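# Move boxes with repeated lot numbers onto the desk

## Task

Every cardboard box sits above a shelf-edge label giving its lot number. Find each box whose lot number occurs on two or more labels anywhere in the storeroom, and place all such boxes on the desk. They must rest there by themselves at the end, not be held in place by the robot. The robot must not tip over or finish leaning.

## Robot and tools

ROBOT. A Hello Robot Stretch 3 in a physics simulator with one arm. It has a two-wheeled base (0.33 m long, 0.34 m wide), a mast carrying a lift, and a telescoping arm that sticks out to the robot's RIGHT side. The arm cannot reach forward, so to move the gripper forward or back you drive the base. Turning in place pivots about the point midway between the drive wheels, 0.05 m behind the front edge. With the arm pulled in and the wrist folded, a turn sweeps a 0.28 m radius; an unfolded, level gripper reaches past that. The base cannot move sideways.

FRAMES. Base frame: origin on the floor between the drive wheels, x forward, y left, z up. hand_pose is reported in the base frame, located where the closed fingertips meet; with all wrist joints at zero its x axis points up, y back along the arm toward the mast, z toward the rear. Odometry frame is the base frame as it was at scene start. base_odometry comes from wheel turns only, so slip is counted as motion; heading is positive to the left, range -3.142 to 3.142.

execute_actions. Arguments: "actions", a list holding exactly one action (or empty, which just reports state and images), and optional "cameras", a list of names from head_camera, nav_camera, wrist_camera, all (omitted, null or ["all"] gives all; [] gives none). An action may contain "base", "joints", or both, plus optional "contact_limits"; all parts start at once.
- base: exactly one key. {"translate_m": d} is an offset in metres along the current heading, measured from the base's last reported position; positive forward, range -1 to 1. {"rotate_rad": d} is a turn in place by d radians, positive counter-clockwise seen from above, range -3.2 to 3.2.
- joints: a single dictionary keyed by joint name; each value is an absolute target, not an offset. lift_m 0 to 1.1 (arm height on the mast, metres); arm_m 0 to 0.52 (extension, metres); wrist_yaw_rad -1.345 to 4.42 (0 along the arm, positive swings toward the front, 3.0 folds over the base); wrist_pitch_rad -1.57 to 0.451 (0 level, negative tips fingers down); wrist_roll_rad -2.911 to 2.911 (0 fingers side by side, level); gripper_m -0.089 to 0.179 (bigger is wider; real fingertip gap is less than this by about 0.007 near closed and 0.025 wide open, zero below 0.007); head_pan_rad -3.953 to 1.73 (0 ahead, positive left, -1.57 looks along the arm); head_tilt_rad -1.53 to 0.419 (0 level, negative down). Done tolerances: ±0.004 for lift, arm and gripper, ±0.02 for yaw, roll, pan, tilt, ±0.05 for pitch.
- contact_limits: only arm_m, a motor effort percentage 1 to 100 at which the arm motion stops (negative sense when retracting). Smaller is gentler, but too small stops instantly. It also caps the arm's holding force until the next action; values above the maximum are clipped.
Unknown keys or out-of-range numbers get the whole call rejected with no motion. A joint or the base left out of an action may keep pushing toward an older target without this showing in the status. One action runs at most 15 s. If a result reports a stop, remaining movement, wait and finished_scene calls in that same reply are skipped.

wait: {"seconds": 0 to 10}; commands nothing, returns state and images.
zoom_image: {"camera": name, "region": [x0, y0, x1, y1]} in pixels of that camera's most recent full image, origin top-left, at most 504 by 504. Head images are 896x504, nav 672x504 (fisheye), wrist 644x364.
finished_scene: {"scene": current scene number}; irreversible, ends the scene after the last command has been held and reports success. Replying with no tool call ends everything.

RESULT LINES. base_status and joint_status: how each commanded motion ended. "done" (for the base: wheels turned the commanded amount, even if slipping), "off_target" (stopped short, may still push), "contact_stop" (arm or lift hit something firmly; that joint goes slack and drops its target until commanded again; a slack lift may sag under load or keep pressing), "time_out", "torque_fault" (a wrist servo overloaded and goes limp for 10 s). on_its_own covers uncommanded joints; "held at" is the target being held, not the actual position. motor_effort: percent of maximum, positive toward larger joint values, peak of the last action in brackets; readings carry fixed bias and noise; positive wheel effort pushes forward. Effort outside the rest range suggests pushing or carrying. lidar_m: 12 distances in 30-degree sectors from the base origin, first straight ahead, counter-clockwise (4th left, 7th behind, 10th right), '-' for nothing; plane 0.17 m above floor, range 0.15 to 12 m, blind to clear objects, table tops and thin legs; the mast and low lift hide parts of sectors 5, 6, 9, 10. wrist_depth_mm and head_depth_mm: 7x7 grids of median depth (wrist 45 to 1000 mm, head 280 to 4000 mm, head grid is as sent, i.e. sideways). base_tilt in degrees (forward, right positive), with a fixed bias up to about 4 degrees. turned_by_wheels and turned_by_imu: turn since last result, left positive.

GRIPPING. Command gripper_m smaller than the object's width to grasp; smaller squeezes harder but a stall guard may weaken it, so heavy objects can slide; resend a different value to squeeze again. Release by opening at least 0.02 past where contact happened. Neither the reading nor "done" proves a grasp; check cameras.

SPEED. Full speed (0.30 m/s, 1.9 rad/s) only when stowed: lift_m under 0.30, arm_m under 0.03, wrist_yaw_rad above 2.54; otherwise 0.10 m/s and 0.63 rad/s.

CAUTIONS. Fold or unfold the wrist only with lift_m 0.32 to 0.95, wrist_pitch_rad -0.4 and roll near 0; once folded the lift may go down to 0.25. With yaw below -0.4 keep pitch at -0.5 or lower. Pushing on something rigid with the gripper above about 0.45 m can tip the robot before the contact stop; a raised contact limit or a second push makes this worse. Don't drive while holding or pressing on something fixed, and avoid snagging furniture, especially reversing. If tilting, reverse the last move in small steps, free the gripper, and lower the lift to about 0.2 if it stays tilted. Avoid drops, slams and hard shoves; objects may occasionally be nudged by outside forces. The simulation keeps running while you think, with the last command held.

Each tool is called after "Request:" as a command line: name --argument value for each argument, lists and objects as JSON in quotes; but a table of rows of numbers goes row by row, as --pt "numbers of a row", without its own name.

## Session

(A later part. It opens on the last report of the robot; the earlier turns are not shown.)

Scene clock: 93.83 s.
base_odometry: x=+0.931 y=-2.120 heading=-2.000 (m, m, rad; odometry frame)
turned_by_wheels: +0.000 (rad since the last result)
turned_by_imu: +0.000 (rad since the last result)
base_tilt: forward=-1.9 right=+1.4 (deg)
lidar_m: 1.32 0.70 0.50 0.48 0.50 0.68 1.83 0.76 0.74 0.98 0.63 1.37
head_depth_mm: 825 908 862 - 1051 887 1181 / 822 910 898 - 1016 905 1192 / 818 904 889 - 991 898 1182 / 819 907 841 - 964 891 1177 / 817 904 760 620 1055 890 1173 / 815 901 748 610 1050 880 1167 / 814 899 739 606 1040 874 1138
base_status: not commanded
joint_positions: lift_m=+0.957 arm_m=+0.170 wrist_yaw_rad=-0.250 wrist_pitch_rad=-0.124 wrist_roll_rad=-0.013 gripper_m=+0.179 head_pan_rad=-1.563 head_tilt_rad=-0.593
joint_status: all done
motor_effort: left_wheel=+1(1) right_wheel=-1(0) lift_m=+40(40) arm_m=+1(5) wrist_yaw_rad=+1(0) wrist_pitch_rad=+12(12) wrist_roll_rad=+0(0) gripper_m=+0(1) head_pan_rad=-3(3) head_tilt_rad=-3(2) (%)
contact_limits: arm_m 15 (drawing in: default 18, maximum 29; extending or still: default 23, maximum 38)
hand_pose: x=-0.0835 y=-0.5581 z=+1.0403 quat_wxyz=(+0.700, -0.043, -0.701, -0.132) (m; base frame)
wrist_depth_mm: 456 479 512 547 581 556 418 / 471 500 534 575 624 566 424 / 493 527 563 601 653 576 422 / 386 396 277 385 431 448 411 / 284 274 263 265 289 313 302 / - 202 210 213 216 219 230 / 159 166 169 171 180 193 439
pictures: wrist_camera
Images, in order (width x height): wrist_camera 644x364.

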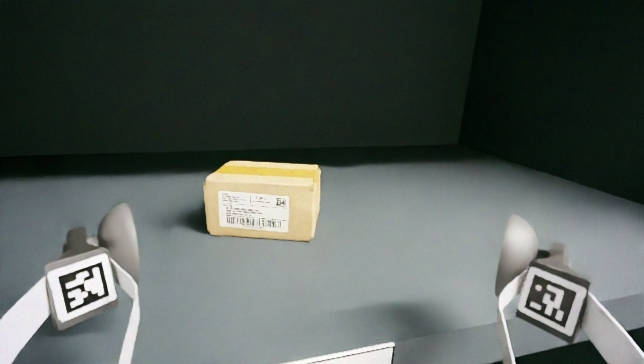

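Request:
execute_actions --actions '[{"base":{"translate_m":0.02},"joints":{"arm_m":0.29,"lift_m":0.947},"contact_limits":{"arm_m":15}}]' --cameras '["wrist_camera"]'

Request:
execute_actions --actions '[{"joints":{"gripper_m":0.05}}]' --cameras '[]'

Request:
execute_actions --actions '[{"joints":{"lift_m":0.975}}]' --cameras '["wrist_camera"]'

Scene clock: 101.87 s.
base_odometry: x=+0.922 y=-2.138 heading=-2.000 (m, m, rad; odometry frame)
turned_by_wheels: +0.000 (rad since the last result)
turned_by_imu: +0.000 (rad since the last result)
base_tilt: forward=-2.2 right=+1.3 (deg)
lidar_m: 1.30 0.69 0.50 0.48 0.50 0.68 1.84 0.76 0.75 0.98 0.62 1.35
head_depth_mm: 824 912 909 - 1088 911 1193 / 821 912 - 1178 1083 908 1191 / 820 904 - 1199 1074 898 1182 / 818 905 - 1200 1063 892 1180 / 818 903 757 619 1057 887 1174 / 817 902 748 611 1044 880 1167 / 815 900 737 606 1010 876 1114
base_status: done
joint_positions: lift_m=+0.948 arm_m=+0.290 wrist_yaw_rad=-0.250 wrist_pitch_rad=-0.124 wrist_roll_rad=-0.013 gripper_m=+0.179 head_pan_rad=-1.563 head_tilt_rad=-0.593
joint_status: all done
motor_effort: left_wheel=+1(7) right_wheel=-1(3) lift_m=+12(32) arm_m=+2(6) wrist_yaw_rad=+1(0) wrist_pitch_rad=+12(11) wrist_roll_rad=+0(1) gripper_m=+0(0) head_pan_rad=-3(3) head_tilt_rad=-3(2) (%)
contact_limits: arm_m 15 (drawing in: default 18, maximum 29; extending or still: default 23, maximum 38)
hand_pose: x=-0.0835 y=-0.6781 z=+1.0307 quat_wxyz=(+0.700, -0.043, -0.701, -0.132) (m; base frame)
wrist_depth_mm: 357 379 403 432 465 502 431 / 373 394 421 455 486 524 437 / 389 410 446 483 513 552 440 / 358 365 375 388 401 412 413 / 261 252 226 154 236 289 279 / - 188 158 152 153 202 213 / 147 154 156 157 156 161 158
pictures: wrist_camera
Images, in order (width x height): wrist_camera 644x364.

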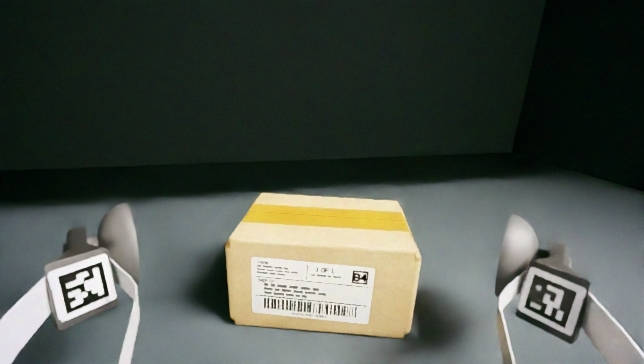

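Scene clock: 103.63 s.
base_odometry: x=+0.922 y=-2.138 heading=-2.000 (m, m, rad; odometry frame)
turned_by_wheels: +0.000 (rad since the last result)
turned_by_imu: +0.000 (rad since the last result)
base_tilt: forward=-1.9 right=+1.2 (deg)
lidar_m: 1.30 0.69 0.50 0.48 0.50 0.68 1.84 0.76 0.75 0.99 0.62 1.35
head_depth_mm: 823 910 912 - 1085 908 1201 / 821 907 - 1174 1077 907 1191 / 818 907 - 1198 1070 899 1190 / 818 906 813 1196 1066 893 1174 / 819 901 759 617 1057 888 1178 / 816 901 747 612 1043 881 1163 / 815 898 735 606 1010 874 1114
base_status: not commanded
joint_positions: lift_m=+0.948 arm_m=+0.290 wrist_yaw_rad=-0.250 wrist_pitch_rad=-0.124 wrist_roll_rad=-0.013 gripper_m=+0.051 head_pan_rad=-1.563 head_tilt_rad=-0.593
joint_status: all done
motor_effort: left_wheel=+1(1) right_wheel=+0(0) lift_m=+12(13) arm_m=+1(3) wrist_yaw_rad=+1(1) wrist_pitch_rad=+11(11) wrist_roll_rad=+1(0) gripper_m=-24(100) head_pan_rad=-3(3) head_tilt_rad=-2(2) (%)
hand_pose: x=-0.0837 y=-0.6781 z=+1.0307 quat_wxyz=(+0.700, -0.043, -0.701, -0.132) (m; base frame)
wrist_depth_mm: 356 377 405 430 462 497 436 / 370 395 420 449 488 524 436 / 389 409 445 479 518 547 439 / 355 365 376 386 396 409 414 / 246 251 157 153 161 274 279 / 189 195 153 148 144 205 207 / 153 154 156 153 153 161 164
pictures: none
No camera images: the call's "cameras" was empty. Leave "cameras" out to get every camera's image.

Scene clock: 104.67 s.
base_odometry: x=+0.922 y=-2.138 heading=-2.000 (m, m, rad; odometry frame)
turned_by_wheels: +0.000 (rad since the last result)
turned_by_imu: +0.000 (rad since the last result)
base_tilt: forward=-2.1 right=+1.5 (deg)
lidar_m: 1.30 0.69 0.50 0.48 0.50 0.68 1.83 0.76 0.75 0.98 0.62 1.35
head_depth_mm: 822 911 - - 1057 912 1198 / 824 896 - 908 1078 905 1196 / 821 890 - 1173 1074 898 1185 / 816 892 - 1165 1058 893 1187 / 817 901 758 618 1054 886 1168 / 818 901 747 609 1045 882 1158 / 811 900 737 605 1008 876 1113
base_status: not commanded
joint_positions: lift_m=+0.974 arm_m=+0.290 wrist_yaw_rad=-0.250 wrist_pitch_rad=-0.128 wrist_roll_rad=-0.013 gripper_m=+0.051 head_pan_rad=-1.563 head_tilt_rad=-0.593
joint_status: all done
motor_effort: left_wheel=+0(1) right_wheel=-1(0) lift_m=+40(41) arm_m=+2(2) wrist_yaw_rad=+0(0) wrist_pitch_rad=+13(14) wrist_roll_rad=+0(0) gripper_m=-23(23) head_pan_rad=-3(3) head_tilt_rad=-2(3) (%)
hand_pose: x=-0.0836 y=-0.6779 z=+1.0564 quat_wxyz=(+0.699, -0.042, -0.701, -0.134) (m; base frame)
wrist_depth_mm: 356 378 405 428 462 503 433 / 372 394 421 452 488 526 436 / 390 415 445 477 516 550 445 / 398 422 449 465 484 494 430 / 297 302 157 154 162 329 336 / 228 235 153 148 144 247 249 / 188 187 182 176 180 195 198
pictures: wrist_camera
Images, in order (width x height): wrist_camera 644x364.

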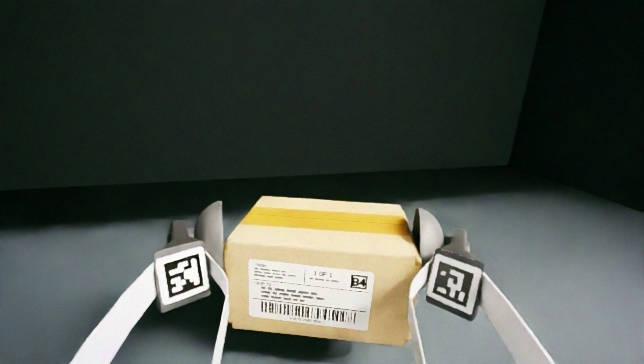

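Request:
execute_actions --actions '[{"joints":{"arm_m":0.0}}]' --cameras '[]'

Request:
execute_actions --actions '[{"base":{"translate_m":-0.2},"joints":{"lift_m":0.8,"wrist_pitch_rad":-0.4,"wrist_yaw_rad":0.3}}]' --cameras '[]'

Request:
execute_actions --actions '[{"base":{"translate_m":-0.7},"joints":{"lift_m":0.285,"wrist_yaw_rad":2.62}}]' --cameras '["wrist_camera"]'

Request:
execute_actions --actions '[{"base":{"translate_m":-1.0}}]' --cameras '[]'

Request:
execute_actions --actions '[{"base":{"translate_m":-0.96},"joints":{"head_pan_rad":0,"head_tilt_rad":-0.6}}]' --cameras '[]'

Request:
execute_actions --actions '[{"base":{"rotate_rad":-1.57}}]' --cameras '[]'

Request:
execute_actions --actions '[{"base":{"translate_m":1.0}}]' --cameras '[]'

Request:
execute_actions --actions '[{"base":{"translate_m":1.0}}]' --cameras '["nav_camera"]'

Scene clock: 120.97 s.
base_odometry: x=+0.922 y=-2.138 heading=-2.000 (m, m, rad; odometry frame)
turned_by_wheels: +0.000 (rad since the last result)
turned_by_imu: -0.001 (rad since the last result)
base_tilt: forward=-2.2 right=+1.2 (deg)
lidar_m: 1.30 0.69 0.50 0.48 0.50 0.68 1.84 0.76 0.75 0.98 0.62 1.36
head_depth_mm: 823 909 804 619 - - - / 821 909 794 587 - - - / 819 909 783 603 - - - / 819 906 770 624 1098 - - / 813 907 759 619 1055 887 1187 / 815 900 747 611 1046 881 1170 / 813 900 737 605 1005 875 1108
base_status: not commanded
joint_positions: lift_m=+0.974 arm_m=+0.003 wrist_yaw_rad=-0.250 wrist_pitch_rad=-0.129 wrist_roll_rad=-0.013 gripper_m=+0.051 head_pan_rad=-1.563 head_tilt_rad=-0.593
joint_status: all done
joint sent to its limit — the command would take arm_m past its lower limit, so that joint was sent only as far as its limit.
motor_effort: left_wheel=+1(1) right_wheel=-1(1) lift_m=+40(40) arm_m=-3(5) wrist_yaw_rad=+1(1) wrist_pitch_rad=+14(14) wrist_roll_rad=+0(0) gripper_m=-23(23) head_pan_rad=-3(3) head_tilt_rad=-3(2) (%)
hand_pose: x=-0.0836 y=-0.3910 z=+1.0561 quat_wxyz=(+0.699, -0.042, -0.701, -0.134) (m; base frame)
wrist_depth_mm: 584 617 662 709 758 589 437 / 610 649 690 744 784 587 437 / 629 673 718 754 790 591 444 / 428 440 460 466 484 501 447 / 300 304 157 154 162 473 469 / 585 763 153 147 144 585 510 / 619 784 757 733 746 650 558
pictures: none
No camera images: the call's "cameras" was empty. Leave "cameras" out to get every camera's image.

Scene clock: 124.47 s.
base_odometry: x=+1.006 y=-1.957 heading=-2.000 (m, m, rad; odometry frame)
turned_by_wheels: +0.000 (rad since the last result)
turned_by_imu: -0.001 (rad since the last result)
base_tilt: forward=-2.0 right=+1.4 (deg)
lidar_m: 1.50 0.69 0.50 0.48 0.50 0.68 1.82 1.37 0.62 0.99 0.74 0.75
head_depth_mm: 814 882 795 650 855 863 976 / 821 914 792 642 1048 905 1160 / 822 907 785 634 1074 898 1214 / 820 907 771 626 1059 903 1220 / 817 902 761 619 1054 558 - / 817 905 749 612 1046 877 1145 / 815 903 737 1137 1039 875 1160
base_status: done
joint_positions: lift_m=+0.801 arm_m=+0.003 wrist_yaw_rad=+0.298 wrist_pitch_rad=-0.425 wrist_roll_rad=-0.013 gripper_m=+0.051 head_pan_rad=-1.563 head_tilt_rad=-0.593
joint_status: all done
motor_effort: left_wheel=+2(5) right_wheel=-1(3) lift_m=+13(35) arm_m=-4(3) wrist_yaw_rad=+1(2) wrist_pitch_rad=+12(13) wrist_roll_rad=+0(0) gripper_m=-23(23) head_pan_rad=-3(4) head_tilt_rad=-2(2) (%)
hand_pose: x=+0.0442 y=-0.3614 z=+0.8117 quat_wxyz=(+0.710, +0.251, -0.656, -0.043) (m; base frame)
wrist_depth_mm: 460 600 769 732 672 620 582 / 473 624 836 796 728 674 615 / 506 647 840 853 807 736 594 / 556 643 688 694 711 723 569 / - 596 157 154 162 588 533 / - 726 154 148 144 497 477 / 954 875 864 862 868 445 427
pictures: none
No camera images: the call's "cameras" was empty. Leave "cameras" out to get every camera's image.

Scene clock: 131.70 s.
base_odometry: x=+1.297 y=-1.320 heading=-2.000 (m, m, rad; odometry frame)
turned_by_wheels: +0.000 (rad since the last result)
turned_by_imu: -0.004 (rad since the last result)
base_tilt: forward=-2.1 right=+1.4 (deg)
lidar_m: 1.92 0.68 0.49 0.47 0.49 0.66 1.78 0.78 0.79 0.99 0.61 1.33
head_depth_mm: 834 921 808 650 1089 938 1198 / 832 916 663 641 1080 933 1193 / 831 916 780 633 1038 920 1185 / 828 914 774 625 1063 916 1177 / 826 913 762 1157 1055 910 1175 / 821 908 748 1154 1048 904 1163 / 820 893 738 864 980 897 1089
base_status: done
joint_positions: lift_m=+0.286 arm_m=+0.003 wrist_yaw_rad=+2.619 wrist_pitch_rad=-0.426 wrist_roll_rad=-0.013 gripper_m=+0.051 head_pan_rad=-1.563 head_tilt_rad=-0.593
joint_status: all done
motor_effort: left_wheel=+2(11) right_wheel=+0(6) lift_m=+14(13) arm_m=-3(4) wrist_yaw_rad=+1(2) wrist_pitch_rad=+12(12) wrist_roll_rad=+0(0) gripper_m=-22(23) head_pan_rad=-3(3) head_tilt_rad=-2(2) (%)
hand_pose: x=+0.0903 y=+0.0458 z=+0.2966 quat_wxyz=(+0.323, +0.702, -0.032, +0.634) (m; base frame)
wrist_depth_mm: 388 433 497 572 676 824 - / 415 466 535 629 752 944 - / 444 503 582 685 844 963 - / 479 532 622 709 748 763 770 / 510 565 157 154 162 619 620 / 502 504 153 148 144 518 524 / - - 410 409 421 443 450
pictures: wrist_camera
Images, in order (width x height): wrist_camera 644x364.

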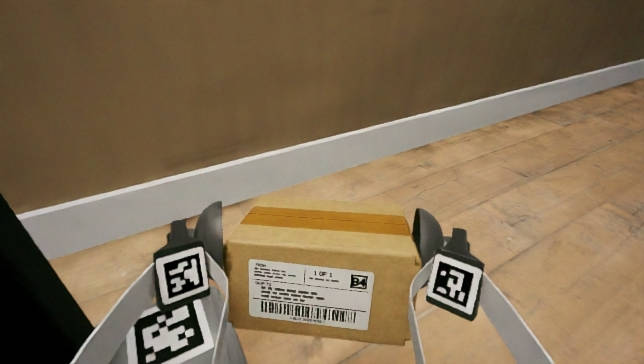

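Scene clock: 136.63 s.
base_odometry: x=+1.712 y=-0.410 heading=-2.000 (m, m, rad; odometry frame)
turned_by_wheels: +0.000 (rad since the last result)
turned_by_imu: -0.005 (rad since the last result)
base_tilt: forward=-2.2 right=+1.3 (deg)
lidar_m: 1.89 0.66 0.48 0.46 0.47 0.64 1.56 1.60 0.74 1.01 0.65 1.40
head_depth_mm: 849 936 805 1162 1092 939 1175 / 846 934 794 1188 1079 932 1196 / 841 933 740 1177 1072 926 1190 / 838 926 731 1177 1001 917 1177 / 836 924 760 1177 1055 910 1172 / 834 922 749 1171 1048 902 1169 / 830 920 740 1087 1041 898 1147
base_status: done
joint_positions: lift_m=+0.286 arm_m=+0.003 wrist_yaw_rad=+2.619 wrist_pitch_rad=-0.426 wrist_roll_rad=-0.013 gripper_m=+0.051 head_pan_rad=-1.563 head_tilt_rad=-0.593
joint_status: not commanded
motor_effort: left_wheel=+3(11) right_wheel=-1(5) lift_m=+14(14) arm_m=-3(3) wrist_yaw_rad=+1(0) wrist_pitch_rad=+12(12) wrist_roll_rad=+0(0) gripper_m=-23(23) head_pan_rad=-3(3) head_tilt_rad=-3(2) (%)
hand_pose: x=+0.0903 y=+0.0458 z=+0.2966 quat_wxyz=(+0.323, +0.702, -0.032, +0.634) (m; base frame)
wrist_depth_mm: 379 424 482 558 666 805 - / 407 452 516 610 731 926 - / 433 490 568 675 819 950 - / 469 530 614 707 744 760 778 / 501 554 157 154 162 617 623 / 503 508 152 148 144 523 527 / - - 409 407 414 442 448
pictures: none
No camera images: the call's "cameras" was empty. Leave "cameras" out to get every camera's image.

Scene clock: 141.53 s.
base_odometry: x=+2.111 y=+0.463 heading=-1.999 (m, m, rad; odometry frame)
turned_by_wheels: +0.000 (rad since the last result)
turned_by_imu: -0.004 (rad since the last result)
base_tilt: forward=-2.2 right=+1.7 (deg)
lidar_m: 1.86 0.64 0.46 0.44 0.45 0.61 0.59 0.61 0.82 2.14 0.72 1.43
head_depth_mm: 1963 1758 1468 1528 1707 1468 1271 / 2464 2230 2307 2267 1794 1501 1276 / 3595 3948 3293 2373 1823 1488 1260 / 3695 - 3278 2378 1823 1483 1255 / 3663 3991 3234 2341 1801 1477 1245 / 2867 2908 2879 2277 1806 1461 1241 / 1699 1713 1725 1742 1668 1455 1236
base_status: done
joint_positions: lift_m=+0.286 arm_m=+0.003 wrist_yaw_rad=+2.619 wrist_pitch_rad=-0.426 wrist_roll_rad=-0.013 gripper_m=+0.051 head_pan_rad=-0.007 head_tilt_rad=-0.594
joint_status: all done
motor_effort: left_wheel=+3(11) right_wheel=-2(6) lift_m=+14(13) arm_m=-3(3) wrist_yaw_rad=+2(1) wrist_pitch_rad=+12(12) wrist_roll_rad=+0(0) gripper_m=-24(23) head_pan_rad=+3(44) head_tilt_rad=-2(2) (%)
hand_pose: x=+0.0903 y=+0.0458 z=+0.2966 quat_wxyz=(+0.323, +0.702, -0.032, +0.634) (m; base frame)
wrist_depth_mm: 366 404 464 540 642 791 - / 390 440 500 593 718 903 - / 420 470 550 654 802 955 - / 447 510 595 685 745 769 775 / 482 538 157 154 162 619 624 / 504 504 152 148 145 518 523 / - - 410 410 417 445 448
pictures: none
No camera images: the call's "cameras" was empty. Leave "cameras" out to get every camera's image.

Scene clock: 143.67 s.
base_odometry: x=+2.111 y=+0.463 heading=+2.714 (m, m, rad; odometry frame)
turned_by_wheels: -1.570 (rad since the last result)
turned_by_imu: -1.559 (rad since the last result)
base_tilt: forward=-2.1 right=+1.3 (deg)
lidar_m: 2.11 0.72 1.42 1.90 0.64 0.46 0.44 0.45 0.61 0.59 0.61 0.82
head_depth_mm: 1521 1508 1497 1485 1469 1417 1271 / 2099 2084 2070 2058 1793 1505 1270 / 2872 3109 2997 2376 1832 1492 1263 / 2856 3230 3309 2353 1831 1477 1250 / 2884 3217 3247 2311 1796 1473 1239 / 2897 3173 3189 2304 1791 1473 1239 / 2893 3125 3037 2274 1771 1452 1234
base_status: done
joint_positions: lift_m=+0.286 arm_m=+0.003 wrist_yaw_rad=+2.619 wrist_pitch_rad=-0.426 wrist_roll_rad=-0.013 gripper_m=+0.051 head_pan_rad=-0.007 head_tilt_rad=-0.594
joint_status: not commanded
motor_effort: left_wheel=+3(17) right_wheel=-1(6) lift_m=+14(13) arm_m=-4(3) wrist_yaw_rad=+2(0) wrist_pitch_rad=+12(12) wrist_roll_rad=+1(0) gripper_m=-23(23) head_pan_rad=+3(3) head_tilt_rad=-2(2) (%)
hand_pose: x=+0.0903 y=+0.0458 z=+0.2966 quat_wxyz=(+0.323, +0.702, -0.032, +0.634) (m; base frame)
wrist_depth_mm: - - - - - 774 - / - - - - 789 890 - / 895 918 927 935 855 953 - / 697 712 724 727 750 758 767 / 575 585 157 154 161 612 620 / 503 507 153 148 144 516 520 / - - 408 412 420 441 448
pictures: none
No camera images: the call's "cameras" was empty. Leave "cameras" out to get every camera's image.

Scene clock: 148.67 s.
base_odometry: x=+1.201 y=+0.877 heading=+2.714 (m, m, rad; odometry frame)
turned_by_wheels: +0.000 (rad since the last result)
turned_by_imu: +0.004 (rad since the last result)
base_tilt: forward=-2.0 right=+1.3 (deg)
lidar_m: 2.06 2.01 2.74 0.45 0.47 1.51 1.45 0.82 0.60 0.57 0.59 0.80
head_depth_mm: 1477 1458 1420 1440 1422 1398 1254 / 1956 2019 2021 1999 1773 1500 1271 / 2008 2241 2486 2371 1835 1491 1261 / 1998 2211 2483 2346 1821 1480 1253 / 1997 2215 2474 2314 1808 1476 1254 / 1990 2203 2460 2305 1788 1461 1239 / 1976 2178 2431 2270 1775 1457 1227
base_status: done
joint_positions: lift_m=+0.286 arm_m=+0.003 wrist_yaw_rad=+2.619 wrist_pitch_rad=-0.426 wrist_roll_rad=-0.013 gripper_m=+0.051 head_pan_rad=-0.007 head_tilt_rad=-0.594
joint_status: not commanded
motor_effort: left_wheel=+2(17) right_wheel=-1(3) lift_m=+13(14) arm_m=-4(3) wrist_yaw_rad=+0(1) wrist_pitch_rad=+12(12) wrist_roll_rad=+1(0) gripper_m=-23(23) head_pan_rad=+3(3) head_tilt_rad=-2(2) (%)
hand_pose: x=+0.0903 y=+0.0458 z=+0.2966 quat_wxyz=(+0.323, +0.702, -0.032, +0.634) (m; base frame)
wrist_depth_mm: 375 - - - - - - / 399 - - - - - - / 427 504 931 952 979 997 - / 465 531 715 740 747 750 773 / 505 558 158 154 162 611 627 / 502 501 152 148 144 513 521 / - - 412 411 415 445 449
pictures: none
No camera images: the call's "cameras" was empty. Leave "cameras" out to get every camera's image.

Scene clock: 153.70 s.
base_odometry: x=+0.291 y=+1.292 heading=+2.714 (m, m, rad; odometry frame)
turned_by_wheels: +0.000 (rad since the last result)
turned_by_imu: +0.004 (rad since the last result)
base_tilt: forward=-2.3 right=+1.2 (deg)
lidar_m: 1.32 1.15 1.85 3.75 1.41 1.09 2.31 0.80 0.58 0.55 0.57 0.78
head_depth_mm: 1119 1244 1345 1408 1390 1374 1246 / 1114 1242 1385 1577 1732 1499 1272 / 1109 1232 1381 1570 1746 1498 1261 / 1107 1222 1369 1551 1727 1480 1253 / 1101 1216 1367 1550 1714 1479 1243 / 1099 1220 1361 1534 1705 1471 1247 / 1092 1207 1347 1531 1688 1456 1236
base_status: done
joint_positions: lift_m=+0.286 arm_m=+0.003 wrist_yaw_rad=+2.619 wrist_pitch_rad=-0.426 wrist_roll_rad=-0.013 gripper_m=+0.051 head_pan_rad=-0.007 head_tilt_rad=-0.594
joint_status: not commanded
motor_effort: left_wheel=+1(16) right_wheel=-1(3) lift_m=+13(14) arm_m=-4(4) wrist_yaw_rad=+2(1) wrist_pitch_rad=+12(12) wrist_roll_rad=+0(0) gripper_m=-23(23) head_pan_rad=+3(3) head_tilt_rad=-2(2) (%)
hand_pose: x=+0.0903 y=+0.0458 z=+0.2966 quat_wxyz=(+0.323, +0.702, -0.032, +0.634) (m; base frame)
wrist_depth_mm: - - - - - - - / - - - - - - - / 895 910 931 964 978 - - / 696 702 732 725 748 766 769 / 574 583 157 154 162 617 624 / 503 502 152 148 144 518 521 / - - 409 410 419 443 448
pictures: nav_camera (sideways: a quarter turn counterclockwise sets it upright)
Images, in order (width x height): nav_camera 672x504.

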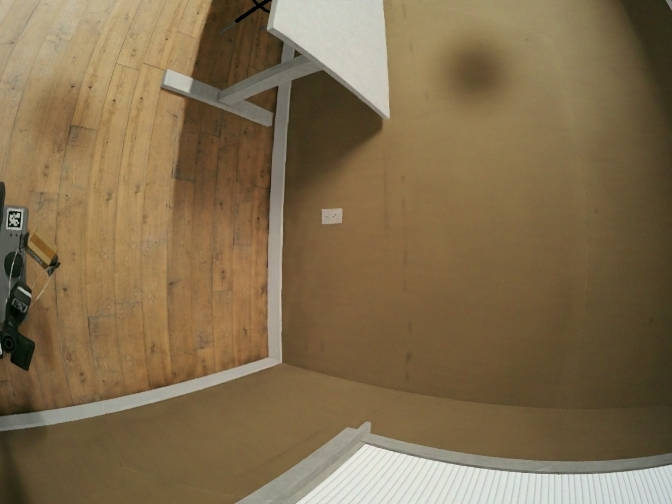

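Request:
execute_actions --actions '[{"base":{"rotate_rad":1.57},"joints":{"head_pan_rad":-1.57,"head_tilt_rad":-0.8}}]' --cameras '[]'

Request:
execute_actions --actions '[{"base":{"translate_m":1.0}}]' --cameras '[]'

Request:
execute_actions --actions '[{"base":{"translate_m":0.3},"joints":{"lift_m":0.78}}]' --cameras '["head_camera","nav_camera"]'

Scene clock: 165.90 s.
base_odometry: x=+0.291 y=+1.292 heading=-1.999 (m, m, rad; odometry frame)
turned_by_wheels: +1.570 (rad since the last result)
turned_by_imu: +1.559 (rad since the last result)
base_tilt: forward=-2.1 right=+1.4 (deg)
lidar_m: 3.74 1.41 1.09 2.25 0.79 0.58 0.55 0.57 0.78 1.32 1.15 1.48
head_depth_mm: 1158 1316 1478 1488 1451 1325 1179 / 1151 1318 1543 1769 1558 1336 1170 / 1148 1323 1539 1746 1532 1328 1169 / 1151 1317 1537 1758 1532 1320 1160 / 1147 1314 1534 1747 1527 1307 1150 / 1144 1306 1531 1745 1514 1309 1145 / 1147 1313 1538 1748 1504 1293 1141
base_status: done
joint_positions: lift_m=+0.286 arm_m=+0.003 wrist_yaw_rad=+2.619 wrist_pitch_rad=-0.426 wrist_roll_rad=-0.013 gripper_m=+0.051 head_pan_rad=-1.563 head_tilt_rad=-0.791
joint_status: all done
motor_effort: left_wheel=-3(12) right_wheel=+2(7) lift_m=+12(13) arm_m=-2(4) wrist_yaw_rad=+2(2) wrist_pitch_rad=+12(12) wrist_roll_rad=+0(1) gripper_m=-23(23) head_pan_rad=-4(40) head_tilt_rad=-3(16) (%)
hand_pose: x=+0.0903 y=+0.0458 z=+0.2966 quat_wxyz=(+0.323, +0.702, -0.032, +0.634) (m; base frame)
wrist_depth_mm: - - - - - - - / - - - - - - - / 885 904 920 955 979 997 - / 699 709 724 727 745 763 771 / 574 583 157 154 162 623 627 / 505 508 152 148 144 521 521 / - - 411 411 418 443 451
pictures: none
No camera images: the call's "cameras" was empty. Leave "cameras" out to get every camera's image.

Scene clock: 170.90 s.
base_odometry: x=-0.124 y=+0.383 heading=-1.999 (m, m, rad; odometry frame)
turned_by_wheels: +0.000 (rad since the last result)
turned_by_imu: +0.004 (rad since the last result)
base_tilt: forward=-1.9 right=+1.3 (deg)
lidar_m: 2.74 1.41 1.03 0.99 1.02 1.62 1.56 1.62 1.36 0.87 0.79 1.32
head_depth_mm: 1149 1311 1444 825 1538 1346 1174 / 1147 1253 1017 820 1520 1337 1174 / 1145 1258 1006 810 1450 1305 1164 / 1145 1252 993 801 1499 1316 1159 / 1138 1230 980 793 1488 1308 1155 / 1145 1227 971 789 1476 1298 1148 / 1139 1229 959 779 1493 1295 1139
base_status: done
joint_positions: lift_m=+0.286 arm_m=+0.003 wrist_yaw_rad=+2.619 wrist_pitch_rad=-0.426 wrist_roll_rad=-0.013 gripper_m=+0.051 head_pan_rad=-1.563 head_tilt_rad=-0.791
joint_status: not commanded
motor_effort: left_wheel=-3(11) right_wheel=+2(5) lift_m=+14(14) arm_m=-3(3) wrist_yaw_rad=+1(1) wrist_pitch_rad=+12(12) wrist_roll_rad=+0(0) gripper_m=-23(23) head_pan_rad=-3(4) head_tilt_rad=-3(3) (%)
hand_pose: x=+0.0903 y=+0.0458 z=+0.2966 quat_wxyz=(+0.323, +0.702, -0.032, +0.634) (m; base frame)
wrist_depth_mm: 785 867 - - - - - / 842 946 - - - - - / 857 898 927 955 959 999 - / 696 713 716 741 746 752 769 / 581 575 157 154 162 616 630 / 501 510 152 148 145 518 520 / - - 410 413 418 442 448
pictures: none
No camera images: the call's "cameras" was empty. Leave "cameras" out to get every camera's image.

Scene clock: 176.23 s.
base_odometry: x=-0.249 y=+0.110 heading=-2.000 (m, m, rad; odometry frame)
turned_by_wheels: +0.000 (rad since the last result)
turned_by_imu: +0.001 (rad since the last result)
base_tilt: forward=-2.1 right=+1.4 (deg)
lidar_m: 2.44 1.42 1.03 0.99 1.02 1.93 1.86 1.87 0.97 0.80 0.65 1.80
head_depth_mm: 1140 1260 1027 823 1461 1366 - / 1138 1254 1019 814 1517 1392 - / 1141 1249 1005 808 1513 1378 1123 / 1139 1248 993 805 1463 1378 - / 1141 1231 979 793 1457 - 1140 / 1141 1221 970 785 1456 1302 1145 / 1136 1226 960 780 1474 1296 1141
base_status: done
joint_positions: lift_m=+0.779 arm_m=+0.003 wrist_yaw_rad=+2.619 wrist_pitch_rad=-0.426 wrist_roll_rad=-0.013 gripper_m=+0.051 head_pan_rad=-1.563 head_tilt_rad=-0.791
joint_status: all done
motor_effort: left_wheel=-3(16) right_wheel=+2(7) lift_m=+40(42) arm_m=-3(4) wrist_yaw_rad=+1(2) wrist_pitch_rad=+12(12) wrist_roll_rad=+1(1) gripper_m=-23(23) head_pan_rad=-3(3) head_tilt_rad=-3(3) (%)
hand_pose: x=+0.0902 y=+0.0457 z=+0.7901 quat_wxyz=(+0.324, +0.702, -0.032, +0.634) (m; base frame)
wrist_depth_mm: 789 879 - - - - - / 831 948 - - - - - / 898 - - - - - - / 973 - - - - - - / - - 157 154 162 - - / - - 153 148 144 - - / - 947 926 914 921 992 999
pictures: head_camera (sideways: a quarter turn clockwise sets it upright), nav_camera (sideways: a quarter turn counterclockwise sets it upright)
Images, in order (width x height): head_camera 896x504, nav_camera 672x504.

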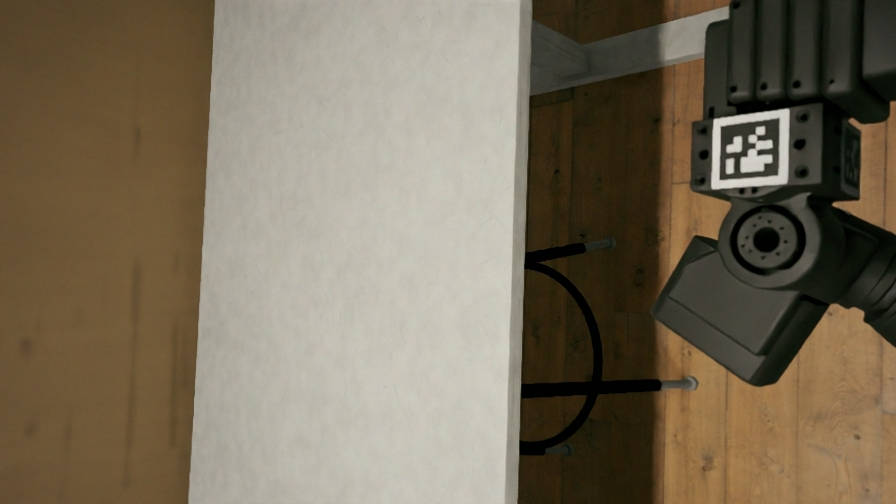

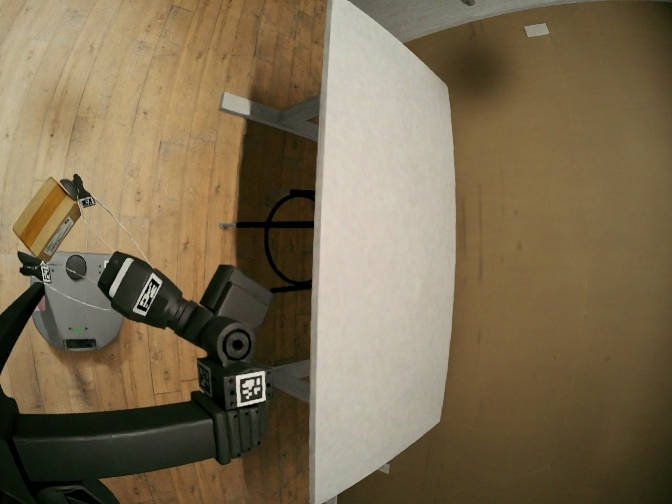

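Request:
execute_actions --actions '[{"joints":{"wrist_yaw_rad":0,"wrist_pitch_rad":-0.1,"arm_m":0.33,"lift_m":0.75}}]' --cameras '[]'

Request:
execute_actions --actions '[{"joints":{"lift_m":0.70}}]' --cameras '["wrist_camera"]'

Scene clock: 183.77 s.
base_odometry: x=-0.249 y=+0.110 heading=-2.000 (m, m, rad; odometry frame)
turned_by_wheels: +0.000 (rad since the last result)
turned_by_imu: -0.001 (rad since the last result)
base_tilt: forward=-2.2 right=+1.1 (deg)
lidar_m: 2.44 1.41 1.03 0.99 1.03 1.94 1.86 1.86 0.98 0.80 0.65 1.81
head_depth_mm: 1143 1250 1024 821 1464 1331 - / 1143 1247 1018 842 - - 1174 / 1137 1253 1069 764 1508 1329 1170 / 1134 1246 1069 759 1466 1315 1159 / 1139 1224 980 795 1458 1309 1154 / 1134 1226 973 787 1448 1294 1141 / 1138 1228 960 784 1469 1298 1139
base_status: not commanded
joint_positions: lift_m=+0.751 arm_m=+0.330 wrist_yaw_rad=+0.001 wrist_pitch_rad=-0.135 wrist_roll_rad=-0.013 gripper_m=+0.051 head_pan_rad=-1.563 head_tilt_rad=-0.791
joint_status: all done
motor_effort: left_wheel=-3(3) right_wheel=+2(1) lift_m=+13(33) arm_m=+1(1) wrist_yaw_rad=+0(1) wrist_pitch_rad=+17(16) wrist_roll_rad=+0(1) gripper_m=-23(23) head_pan_rad=-3(3) head_tilt_rad=-3(3) (%)
hand_pose: x=-0.0213 y=-0.7253 z=+0.8309 quat_wxyz=(+0.710, +0.049, -0.700, -0.048) (m; base frame)
wrist_depth_mm: 673 675 676 675 687 682 691 / 696 706 711 701 709 709 719 / 741 748 751 738 756 763 752 / 555 563 582 601 617 638 661 / 385 390 157 154 163 427 435 / 296 306 153 147 144 320 324 / 241 243 238 230 235 254 259
pictures: none
No camera images: the call's "cameras" was empty. Leave "cameras" out to get every camera's image.

Scene clock: 185.07 s.
base_odometry: x=-0.249 y=+0.110 heading=-2.000 (m, m, rad; odometry frame)
turned_by_wheels: +0.000 (rad since the last result)
turned_by_imu: +0.000 (rad since the last result)
base_tilt: forward=-2.2 right=+1.2 (deg)
lidar_m: 2.43 1.42 1.03 0.99 1.03 1.93 1.86 1.87 0.98 0.80 0.65 1.81
head_depth_mm: 1146 1255 1028 821 1469 1335 1201 / 1144 1251 1021 838 1515 - - / 1144 1251 1007 - 1515 1322 1166 / 1140 1246 1028 - 1452 1320 1159 / 1139 1231 983 796 1460 1317 1155 / 1138 1220 970 784 1443 1302 1147 / 1137 1229 965 783 1475 1292 1141
base_status: not commanded
joint_positions: lift_m=+0.701 arm_m=+0.330 wrist_yaw_rad=+0.001 wrist_pitch_rad=-0.135 wrist_roll_rad=-0.013 gripper_m=+0.051 head_pan_rad=-1.563 head_tilt_rad=-0.791
joint_status: all done
motor_effort: left_wheel=-3(4) right_wheel=+1(2) lift_m=+13(14) arm_m=+2(2) wrist_yaw_rad=+0(1) wrist_pitch_rad=+17(17) wrist_roll_rad=+0(0) gripper_m=-22(24) head_pan_rad=-3(3) head_tilt_rad=-2(3) (%)
hand_pose: x=-0.0213 y=-0.7253 z=+0.7809 quat_wxyz=(+0.710, +0.049, -0.700, -0.048) (m; base frame)
wrist_depth_mm: 671 670 676 678 683 679 678 / 709 709 705 715 711 717 712 / 734 732 728 737 740 754 751 / 407 417 432 445 455 471 487 / 285 291 157 154 162 317 321 / 220 226 153 147 144 238 240 / 179 179 176 170 174 188 191
pictures: wrist_camera
Images, in order (width x height): wrist_camera 644x364.

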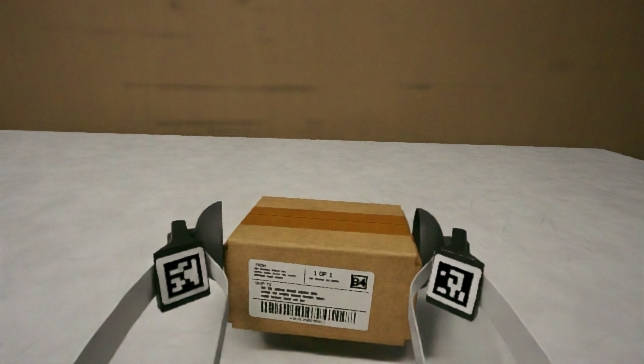

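Request:
execute_actions --actions '[{"joints":{"lift_m":0.679}}]' --cameras '[]'

Request:
execute_actions --actions '[{"joints":{"gripper_m":0.16}}]' --cameras '[]'

Request:
execute_actions --actions '[{"joints":{"arm_m":0.0,"lift_m":0.7}}]' --cameras '["head_camera"]'

Request:
execute_actions --actions '[{"base":{"translate_m":0.24},"joints":{"wrist_yaw_rad":2.8,"wrist_pitch_rad":-0.4,"gripper_m":0.05}}]' --cameras '[]'

Request:
execute_actions --actions '[{"base":{"translate_m":0.8},"joints":{"lift_m":0.28,"head_pan_rad":0,"head_tilt_rad":-0.5}}]' --cameras '[]'

Request:
execute_actions --actions '[{"base":{"translate_m":0.8}}]' --cameras '["nav_camera","head_camera"]'

Scene clock: 196.17 s.
base_odometry: x=-0.249 y=+0.110 heading=-2.000 (m, m, rad; odometry frame)
turned_by_wheels: +0.000 (rad since the last result)
turned_by_imu: +0.000 (rad since the last result)
base_tilt: forward=-2.2 right=+1.3 (deg)
lidar_m: 2.44 1.42 1.03 0.99 1.03 1.93 1.85 1.87 0.97 0.80 0.65 1.82
head_depth_mm: 1146 1260 1025 821 1461 1318 1195 / 1145 1256 1016 821 1504 - - / 1141 1260 1009 - 1517 1325 1168 / 1141 1244 1011 - 1471 1324 1154 / 1138 1233 986 796 1457 1313 1152 / 1134 1226 970 788 1445 1303 1148 / 1138 1221 959 778 1470 1300 1139
base_status: not commanded
joint_positions: lift_m=+0.680 arm_m=+0.330 wrist_yaw_rad=+0.001 wrist_pitch_rad=-0.132 wrist_roll_rad=-0.013 gripper_m=+0.051 head_pan_rad=-1.563 head_tilt_rad=-0.791
joint_status: all done
motor_effort: left_wheel=-4(4) right_wheel=+1(2) lift_m=+13(13) arm_m=+2(2) wrist_yaw_rad=+0(1) wrist_pitch_rad=+15(17) wrist_roll_rad=+1(0) gripper_m=-23(23) head_pan_rad=-3(3) head_tilt_rad=-3(3) (%)
hand_pose: x=-0.0213 y=-0.7255 z=+0.7608 quat_wxyz=(+0.711, +0.047, -0.701, -0.046) (m; base frame)
wrist_depth_mm: 669 676 682 674 683 683 683 / 716 710 717 710 713 712 717 / 619 648 692 733 740 739 750 / 354 363 375 381 395 409 422 / 246 252 157 153 161 273 279 / 189 195 153 148 145 204 207 / 153 155 157 153 154 162 164
pictures: none
No camera images: the call's "cameras" was empty. Leave "cameras" out to get every camera's image.

Scene clock: 197.77 s.
base_odometry: x=-0.249 y=+0.110 heading=-2.000 (m, m, rad; odometry frame)
turned_by_wheels: +0.000 (rad since the last result)
turned_by_imu: +0.000 (rad since the last result)
base_tilt: forward=-2.0 right=+1.3 (deg)
lidar_m: 2.44 1.42 1.03 0.99 1.02 1.93 1.86 1.86 0.98 0.80 0.65 1.81
head_depth_mm: 1140 1253 1025 824 1464 1319 1191 / 1143 1255 1014 819 1509 - - / 1139 1251 1006 - 1523 1334 1161 / 1142 1245 997 - 1467 1310 1159 / 1142 1232 987 790 1445 1310 1150 / 1141 1223 974 788 1450 1298 1142 / 1138 1225 961 782 1465 1296 1138
base_status: not commanded
joint_positions: lift_m=+0.680 arm_m=+0.330 wrist_yaw_rad=+0.001 wrist_pitch_rad=-0.126 wrist_roll_rad=-0.013 gripper_m=+0.160 head_pan_rad=-1.563 head_tilt_rad=-0.791
joint_status: all done
motor_effort: left_wheel=-3(3) right_wheel=+2(2) lift_m=+13(12) arm_m=+2(1) wrist_yaw_rad=+0(1) wrist_pitch_rad=+12(15) wrist_roll_rad=+0(0) gripper_m=+1(98) head_pan_rad=-3(3) head_tilt_rad=-3(3) (%)
hand_pose: x=-0.0213 y=-0.7259 z=+0.7623 quat_wxyz=(+0.711, +0.045, -0.701, -0.044) (m; base frame)
wrist_depth_mm: 666 676 672 672 681 677 692 / 707 702 701 715 719 719 712 / 646 677 746 733 733 739 747 / 360 370 381 390 406 421 431 / 250 271 229 159 241 294 283 / 201 187 158 152 153 - 210 / 150 157 159 157 157 159 167
pictures: none
No camera images: the call's "cameras" was empty. Leave "cameras" out to get every camera's image.

Scene clock: 201.40 s.
base_odometry: x=-0.249 y=+0.110 heading=-2.000 (m, m, rad; odometry frame)
turned_by_wheels: +0.000 (rad since the last result)
turned_by_imu: +0.000 (rad since the last result)
base_tilt: forward=-2.2 right=+1.4 (deg)
lidar_m: 2.43 1.42 1.03 0.99 1.03 1.93 1.86 1.86 0.98 0.80 0.65 1.81
head_depth_mm: 1146 1249 1023 824 1463 1319 1206 / 1138 1253 1012 816 1512 1330 - / 1137 1256 1005 811 1510 1331 - / 1142 1252 991 800 1458 - - / 1136 1225 984 794 1455 1313 1154 / 1141 1229 971 789 1440 1297 1154 / 1135 1227 962 781 1468 1297 1142
base_status: not commanded
joint_positions: lift_m=+0.699 arm_m=+0.003 wrist_yaw_rad=+0.000 wrist_pitch_rad=-0.124 wrist_roll_rad=-0.013 gripper_m=+0.160 head_pan_rad=-1.563 head_tilt_rad=-0.791
joint_status: all done
joint sent to its limit — the command would take arm_m past its lower limit, so that joint was sent only as far as its limit.
motor_effort: left_wheel=-3(3) right_wheel=+1(2) lift_m=+40(42) arm_m=-3(4) wrist_yaw_rad=+1(0) wrist_pitch_rad=+12(12) wrist_roll_rad=+0(0) gripper_m=+1(1) head_pan_rad=-4(3) head_tilt_rad=-3(4) (%)
hand_pose: x=-0.0215 y=-0.3991 z=+0.7823 quat_wxyz=(+0.711, +0.045, -0.701, -0.044) (m; base frame)
wrist_depth_mm: - 996 - 993 - 995 - / - - - - - - - / 765 811 856 892 957 - - / 423 434 449 463 480 493 512 / 295 317 304 311 319 345 332 / - 540 525 - - - - / - - - - - 847 -
pictures: head_camera (sideways: a quarter turn clockwise sets it upright)
Images, in order (width x height): head_camera 896x504.

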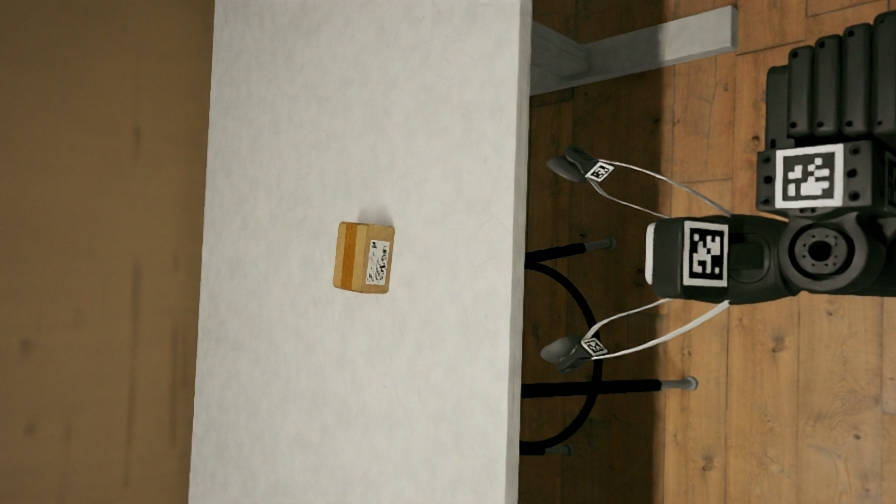

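Scene clock: 205.33 s.
base_odometry: x=-0.349 y=-0.109 heading=-2.000 (m, m, rad; odometry frame)
turned_by_wheels: +0.000 (rad since the last result)
turned_by_imu: +0.000 (rad since the last result)
base_tilt: forward=-2.1 right=+1.3 (deg)
lidar_m: 2.20 1.42 1.03 0.99 1.03 1.41 2.10 1.87 0.85 0.63 0.97 1.82
head_depth_mm: 1143 1251 1029 825 1526 1352 1203 / 1136 1253 1018 816 1485 1341 - / 1139 1245 1007 809 1479 1330 - / 1135 1248 991 801 1467 1322 - / 1142 1236 982 797 1449 1347 - / 1137 1222 968 787 1479 1300 1140 / 1140 1229 961 782 1475 1300 1141
base_status: done
joint_positions: lift_m=+0.699 arm_m=+0.003 wrist_yaw_rad=+2.798 wrist_pitch_rad=-0.414 wrist_roll_rad=-0.013 gripper_m=+0.050 head_pan_rad=-1.563 head_tilt_rad=-0.791
joint_status: all done
motor_effort: left_wheel=-2(7) right_wheel=+1(4) lift_m=+40(39) arm_m=-3(3) wrist_yaw_rad=+2(2) wrist_pitch_rad=+7(11) wrist_roll_rad=+0(0) gripper_m=+0(98) head_pan_rad=-3(4) head_tilt_rad=-3(3) (%)
hand_pose: x=+0.0544 y=+0.0639 z=+0.7128 quat_wxyz=(+0.262, +0.702, +0.027, +0.662) (m; base frame)
wrist_depth_mm: 811 882 952 - - - - / - 951 - - - - - / - - - - - - - / - - - - - - - / - - - - - - - / 984 - 959 - - - - / 863 - 886 880 895 919 922
pictures: none
No camera images: the call's "cameras" was empty. Leave "cameras" out to get every camera's image.

Scene clock: 212.23 s.
base_odometry: x=-0.681 y=-0.836 heading=-2.000 (m, m, rad; odometry frame)
turned_by_wheels: +0.000 (rad since the last result)
turned_by_imu: +0.003 (rad since the last result)
base_tilt: forward=-2.2 right=+1.4 (deg)
lidar_m: 1.39 1.42 1.03 1.00 1.03 1.41 2.90 1.06 0.89 1.30 1.33 1.64
head_depth_mm: 1578 1696 1902 1854 1942 1619 1344 / 1584 1683 1895 1723 1917 1610 1335 / 1575 1687 1892 1796 1902 1602 1331 / 1553 1648 1880 1874 1880 1593 1319 / 1519 1318 1452 1626 1799 1581 1308 / 1565 1658 1870 1825 1844 1571 1302 / 1558 1647 1874 1805 1853 1559 1296
base_status: done
joint_positions: lift_m=+0.281 arm_m=+0.003 wrist_yaw_rad=+2.799 wrist_pitch_rad=-0.416 wrist_roll_rad=-0.013 gripper_m=+0.050 head_pan_rad=-0.007 head_tilt_rad=-0.506
joint_status: all done
motor_effort: left_wheel=-4(11) right_wheel=+1(6) lift_m=+13(36) arm_m=-4(3) wrist_yaw_rad=+1(1) wrist_pitch_rad=+8(8) wrist_roll_rad=+0(0) gripper_m=+0(0) head_pan_rad=+3(43) head_tilt_rad=+2(14) (%)
hand_pose: x=+0.0541 y=+0.0638 z=+0.2937 quat_wxyz=(+0.262, +0.702, +0.028, +0.662) (m; base frame)
wrist_depth_mm: 824 879 960 - - - - / - 950 - - - - - / - 917 924 982 992 - - / - 708 724 735 751 764 775 / - 584 611 590 636 619 622 / 484 - - 502 508 521 517 / - - - 433 434 448 447
pictures: none
No camera images: the call's "cameras" was empty. Leave "cameras" out to get every camera's image.

Scene clock: 216.70 s.
base_odometry: x=-1.014 y=-1.564 heading=-2.000 (m, m, rad; odometry frame)
turned_by_wheels: +0.000 (rad since the last result)
turned_by_imu: +0.003 (rad since the last result)
base_tilt: forward=-2.1 right=+1.4 (deg)
lidar_m: 0.59 1.09 1.03 1.00 1.03 1.42 3.70 1.38 1.33 1.28 1.04 1.09
head_depth_mm: 871 948 999 704 1210 956 1234 / 870 947 998 693 1196 945 1228 / 864 944 995 684 1184 942 1221 / 843 928 920 643 1181 935 1206 / 481 521 574 639 722 825 943 / 474 519 776 637 1109 899 1193 / 856 929 938 685 1148 916 1191
base_status: done
joint_positions: lift_m=+0.281 arm_m=+0.003 wrist_yaw_rad=+2.799 wrist_pitch_rad=-0.416 wrist_roll_rad=-0.013 gripper_m=+0.050 head_pan_rad=-0.007 head_tilt_rad=-0.506
joint_status: not commanded
motor_effort: left_wheel=-4(11) right_wheel=+2(6) lift_m=+13(13) arm_m=-3(3) wrist_yaw_rad=+1(2) wrist_pitch_rad=+8(8) wrist_roll_rad=+1(1) gripper_m=-1(1) head_pan_rad=+3(3) head_tilt_rad=+2(2) (%)
hand_pose: x=+0.0541 y=+0.0638 z=+0.2937 quat_wxyz=(+0.262, +0.702, +0.028, +0.662) (m; base frame)
wrist_depth_mm: 832 879 963 - - - 906 / - 944 - - - - 920 / - 928 953 966 921 808 831 / - 705 727 737 751 701 631 / - 587 611 603 629 612 552 / 483 - - 501 512 513 515 / - - - 437 436 446 449
pictures: head_camera (sideways: a quarter turn clockwise sets it upright), nav_camera (sideways: a quarter turn counterclockwise sets it upright)
Images, in order (width x height): head_camera 896x504, nav_camera 672x504.

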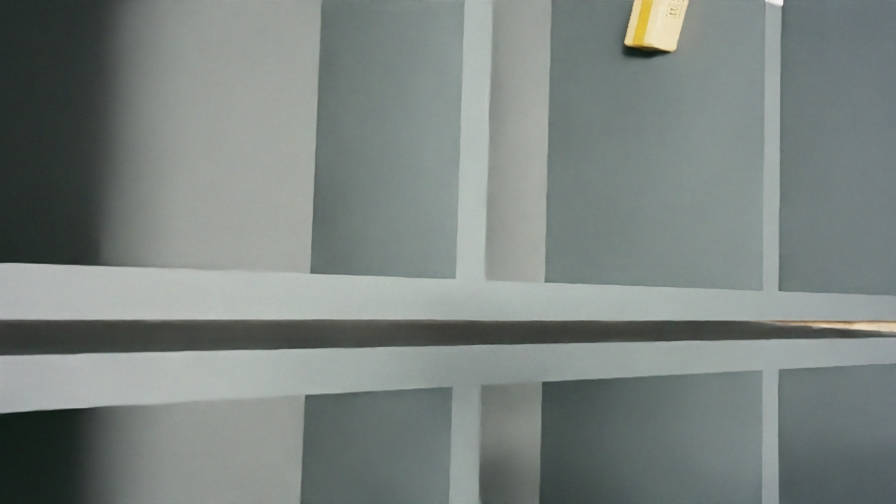

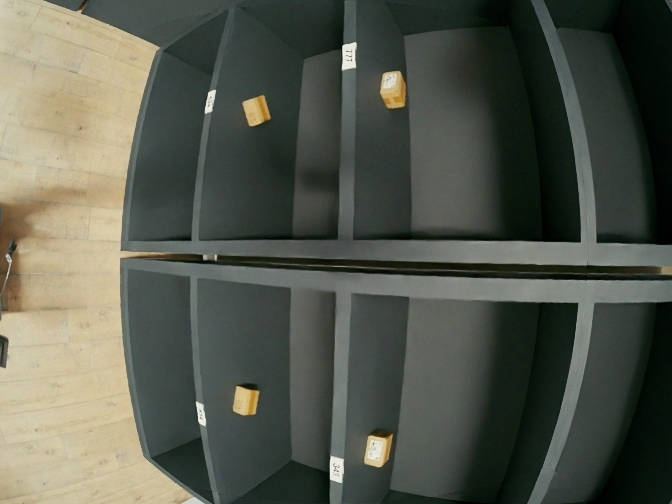

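Request:
execute_actions --actions '[{"base":{"rotate_rad":1.585},"joints":{"head_pan_rad":-1.57,"head_tilt_rad":-0.9}}]' --cameras '[]'

Request:
execute_actions --actions '[{"base":{"translate_m":-0.25},"joints":{"lift_m":0.495}}]' --cameras '[]'

Request:
execute_actions --actions '[{"joints":{"wrist_yaw_rad":-0.25,"wrist_pitch_rad":-0.1,"gripper_m":0.179}}]' --cameras '["wrist_camera","head_camera"]'

Scene clock: 224.37 s.
base_odometry: x=-1.014 y=-1.564 heading=-0.415 (m, m, rad; odometry frame)
turned_by_wheels: +1.585 (rad since the last result)
turned_by_imu: +1.573 (rad since the last result)
base_tilt: forward=-2.0 right=+1.1 (deg)
lidar_m: 1.00 1.04 1.45 3.71 1.39 1.32 1.28 1.04 1.07 0.59 1.09 1.03
head_depth_mm: 746 613 1186 998 1385 1291 1153 / 737 605 1177 1016 1373 1281 1141 / 724 617 1166 1000 1355 1278 1162 / 518 594 1064 953 1352 1266 1171 / 532 621 775 952 1342 1258 1140 / 686 596 1130 999 1341 1251 1116 / 679 1096 1120 991 1338 1248 1115
base_status: done
joint_positions: lift_m=+0.281 arm_m=+0.003 wrist_yaw_rad=+2.799 wrist_pitch_rad=-0.416 wrist_roll_rad=-0.013 gripper_m=+0.050 head_pan_rad=-1.563 head_tilt_rad=-0.889
joint_status: all done
motor_effort: left_wheel=-3(14) right_wheel=+1(7) lift_m=+13(13) arm_m=-4(3) wrist_yaw_rad=+2(2) wrist_pitch_rad=+8(8) wrist_roll_rad=+0(0) gripper_m=+0(0) head_pan_rad=-3(40) head_tilt_rad=-4(20) (%)
hand_pose: x=+0.0541 y=+0.0638 z=+0.2937 quat_wxyz=(+0.262, +0.702, +0.028, +0.662) (m; base frame)
wrist_depth_mm: - - - - - - 884 / - - - - - - 891 / - 919 946 952 995 991 912 / - 721 729 737 754 760 785 / - 587 612 595 633 609 628 / 482 - - 505 511 516 520 / - - - 433 441 443 446
pictures: none
No camera images: the call's "cameras" was empty. Leave "cameras" out to get every camera's image.

Scene clock: 228.10 s.
base_odometry: x=-1.243 y=-1.463 heading=-0.415 (m, m, rad; odometry frame)
turned_by_wheels: +0.000 (rad since the last result)
turned_by_imu: -0.001 (rad since the last result)
base_tilt: forward=-2.1 right=+1.4 (deg)
lidar_m: 1.25 1.30 1.81 1.71 1.47 1.07 1.03 0.84 0.86 0.88 0.63 1.29
head_depth_mm: 651 613 1180 996 1388 1293 1152 / 705 604 1179 991 1372 1280 1149 / 724 599 1161 991 1365 1275 - / 714 611 1157 998 1352 1270 - / 702 604 1142 983 1340 1275 1112 / 691 595 1079 977 1319 1245 1116 / 656 660 777 915 1291 1246 1113
base_status: done
joint_positions: lift_m=+0.494 arm_m=+0.003 wrist_yaw_rad=+2.799 wrist_pitch_rad=-0.417 wrist_roll_rad=-0.013 gripper_m=+0.050 head_pan_rad=-1.563 head_tilt_rad=-0.889
joint_status: all done
motor_effort: left_wheel=-3(16) right_wheel=+2(5) lift_m=+40(41) arm_m=-3(3) wrist_yaw_rad=+1(1) wrist_pitch_rad=+8(8) wrist_roll_rad=+0(0) gripper_m=+0(0) head_pan_rad=-3(3) head_tilt_rad=-4(4) (%)
hand_pose: x=+0.0541 y=+0.0638 z=+0.5073 quat_wxyz=(+0.262, +0.702, +0.028, +0.662) (m; base frame)
wrist_depth_mm: - - - - - - - / - - - - - - - / - - - - - - - / - - - - - - - / - 897 937 924 976 933 956 / 736 - 719 769 790 784 800 / 643 - 655 657 664 675 682
pictures: none
No camera images: the call's "cameras" was empty. Leave "cameras" out to get every camera's image.

Scene clock: 230.63 s.
base_odometry: x=-1.243 y=-1.463 heading=-0.415 (m, m, rad; odometry frame)
turned_by_wheels: +0.000 (rad since the last result)
turned_by_imu: +0.000 (rad since the last result)
base_tilt: forward=-2.3 right=+1.3 (deg)
lidar_m: 1.25 1.30 1.81 1.71 1.47 1.07 1.03 0.84 0.86 0.88 0.63 1.29
head_depth_mm: 651 614 1179 998 1385 1293 1152 / 704 606 1177 987 1370 1286 1152 / 724 599 1166 995 1366 1275 - / 712 610 1152 996 1359 1314 - / 701 602 1141 984 1350 1259 1142 / 692 595 1082 978 1318 1255 1123 / 654 662 779 916 1288 1240 1110
base_status: not commanded
joint_positions: lift_m=+0.494 arm_m=+0.003 wrist_yaw_rad=-0.248 wrist_pitch_rad=-0.125 wrist_roll_rad=-0.013 gripper_m=+0.179 head_pan_rad=-1.563 head_tilt_rad=-0.889
joint_status: all done
motor_effort: left_wheel=-3(3) right_wheel=+1(1) lift_m=+39(40) arm_m=-3(3) wrist_yaw_rad=+0(2) wrist_pitch_rad=+12(11) wrist_roll_rad=+0(1) gripper_m=+1(100) head_pan_rad=-4(3) head_tilt_rad=-4(3) (%)
hand_pose: x=-0.0832 y=-0.3913 z=+0.5771 quat_wxyz=(+0.700, -0.042, -0.701, -0.132) (m; base frame)
wrist_depth_mm: 507 668 708 763 803 713 521 / 503 699 755 796 857 725 527 / 492 698 729 648 826 680 530 / 370 380 389 403 416 456 496 / 324 811 880 932 995 778 559 / - 858 902 972 986 823 897 / 489 732 768 768 770 727 834
pictures: head_camera (sideways: a quarter turn clockwise sets it upright), wrist_camera
Images, in order (width x height): head_camera 896x504, wrist_camera 644x364.

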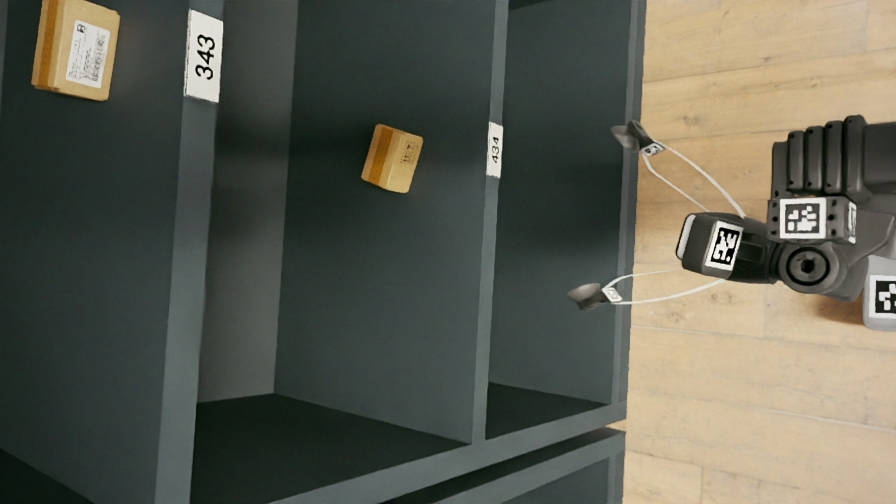

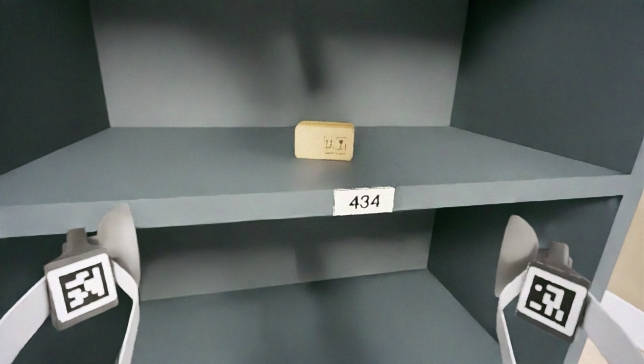

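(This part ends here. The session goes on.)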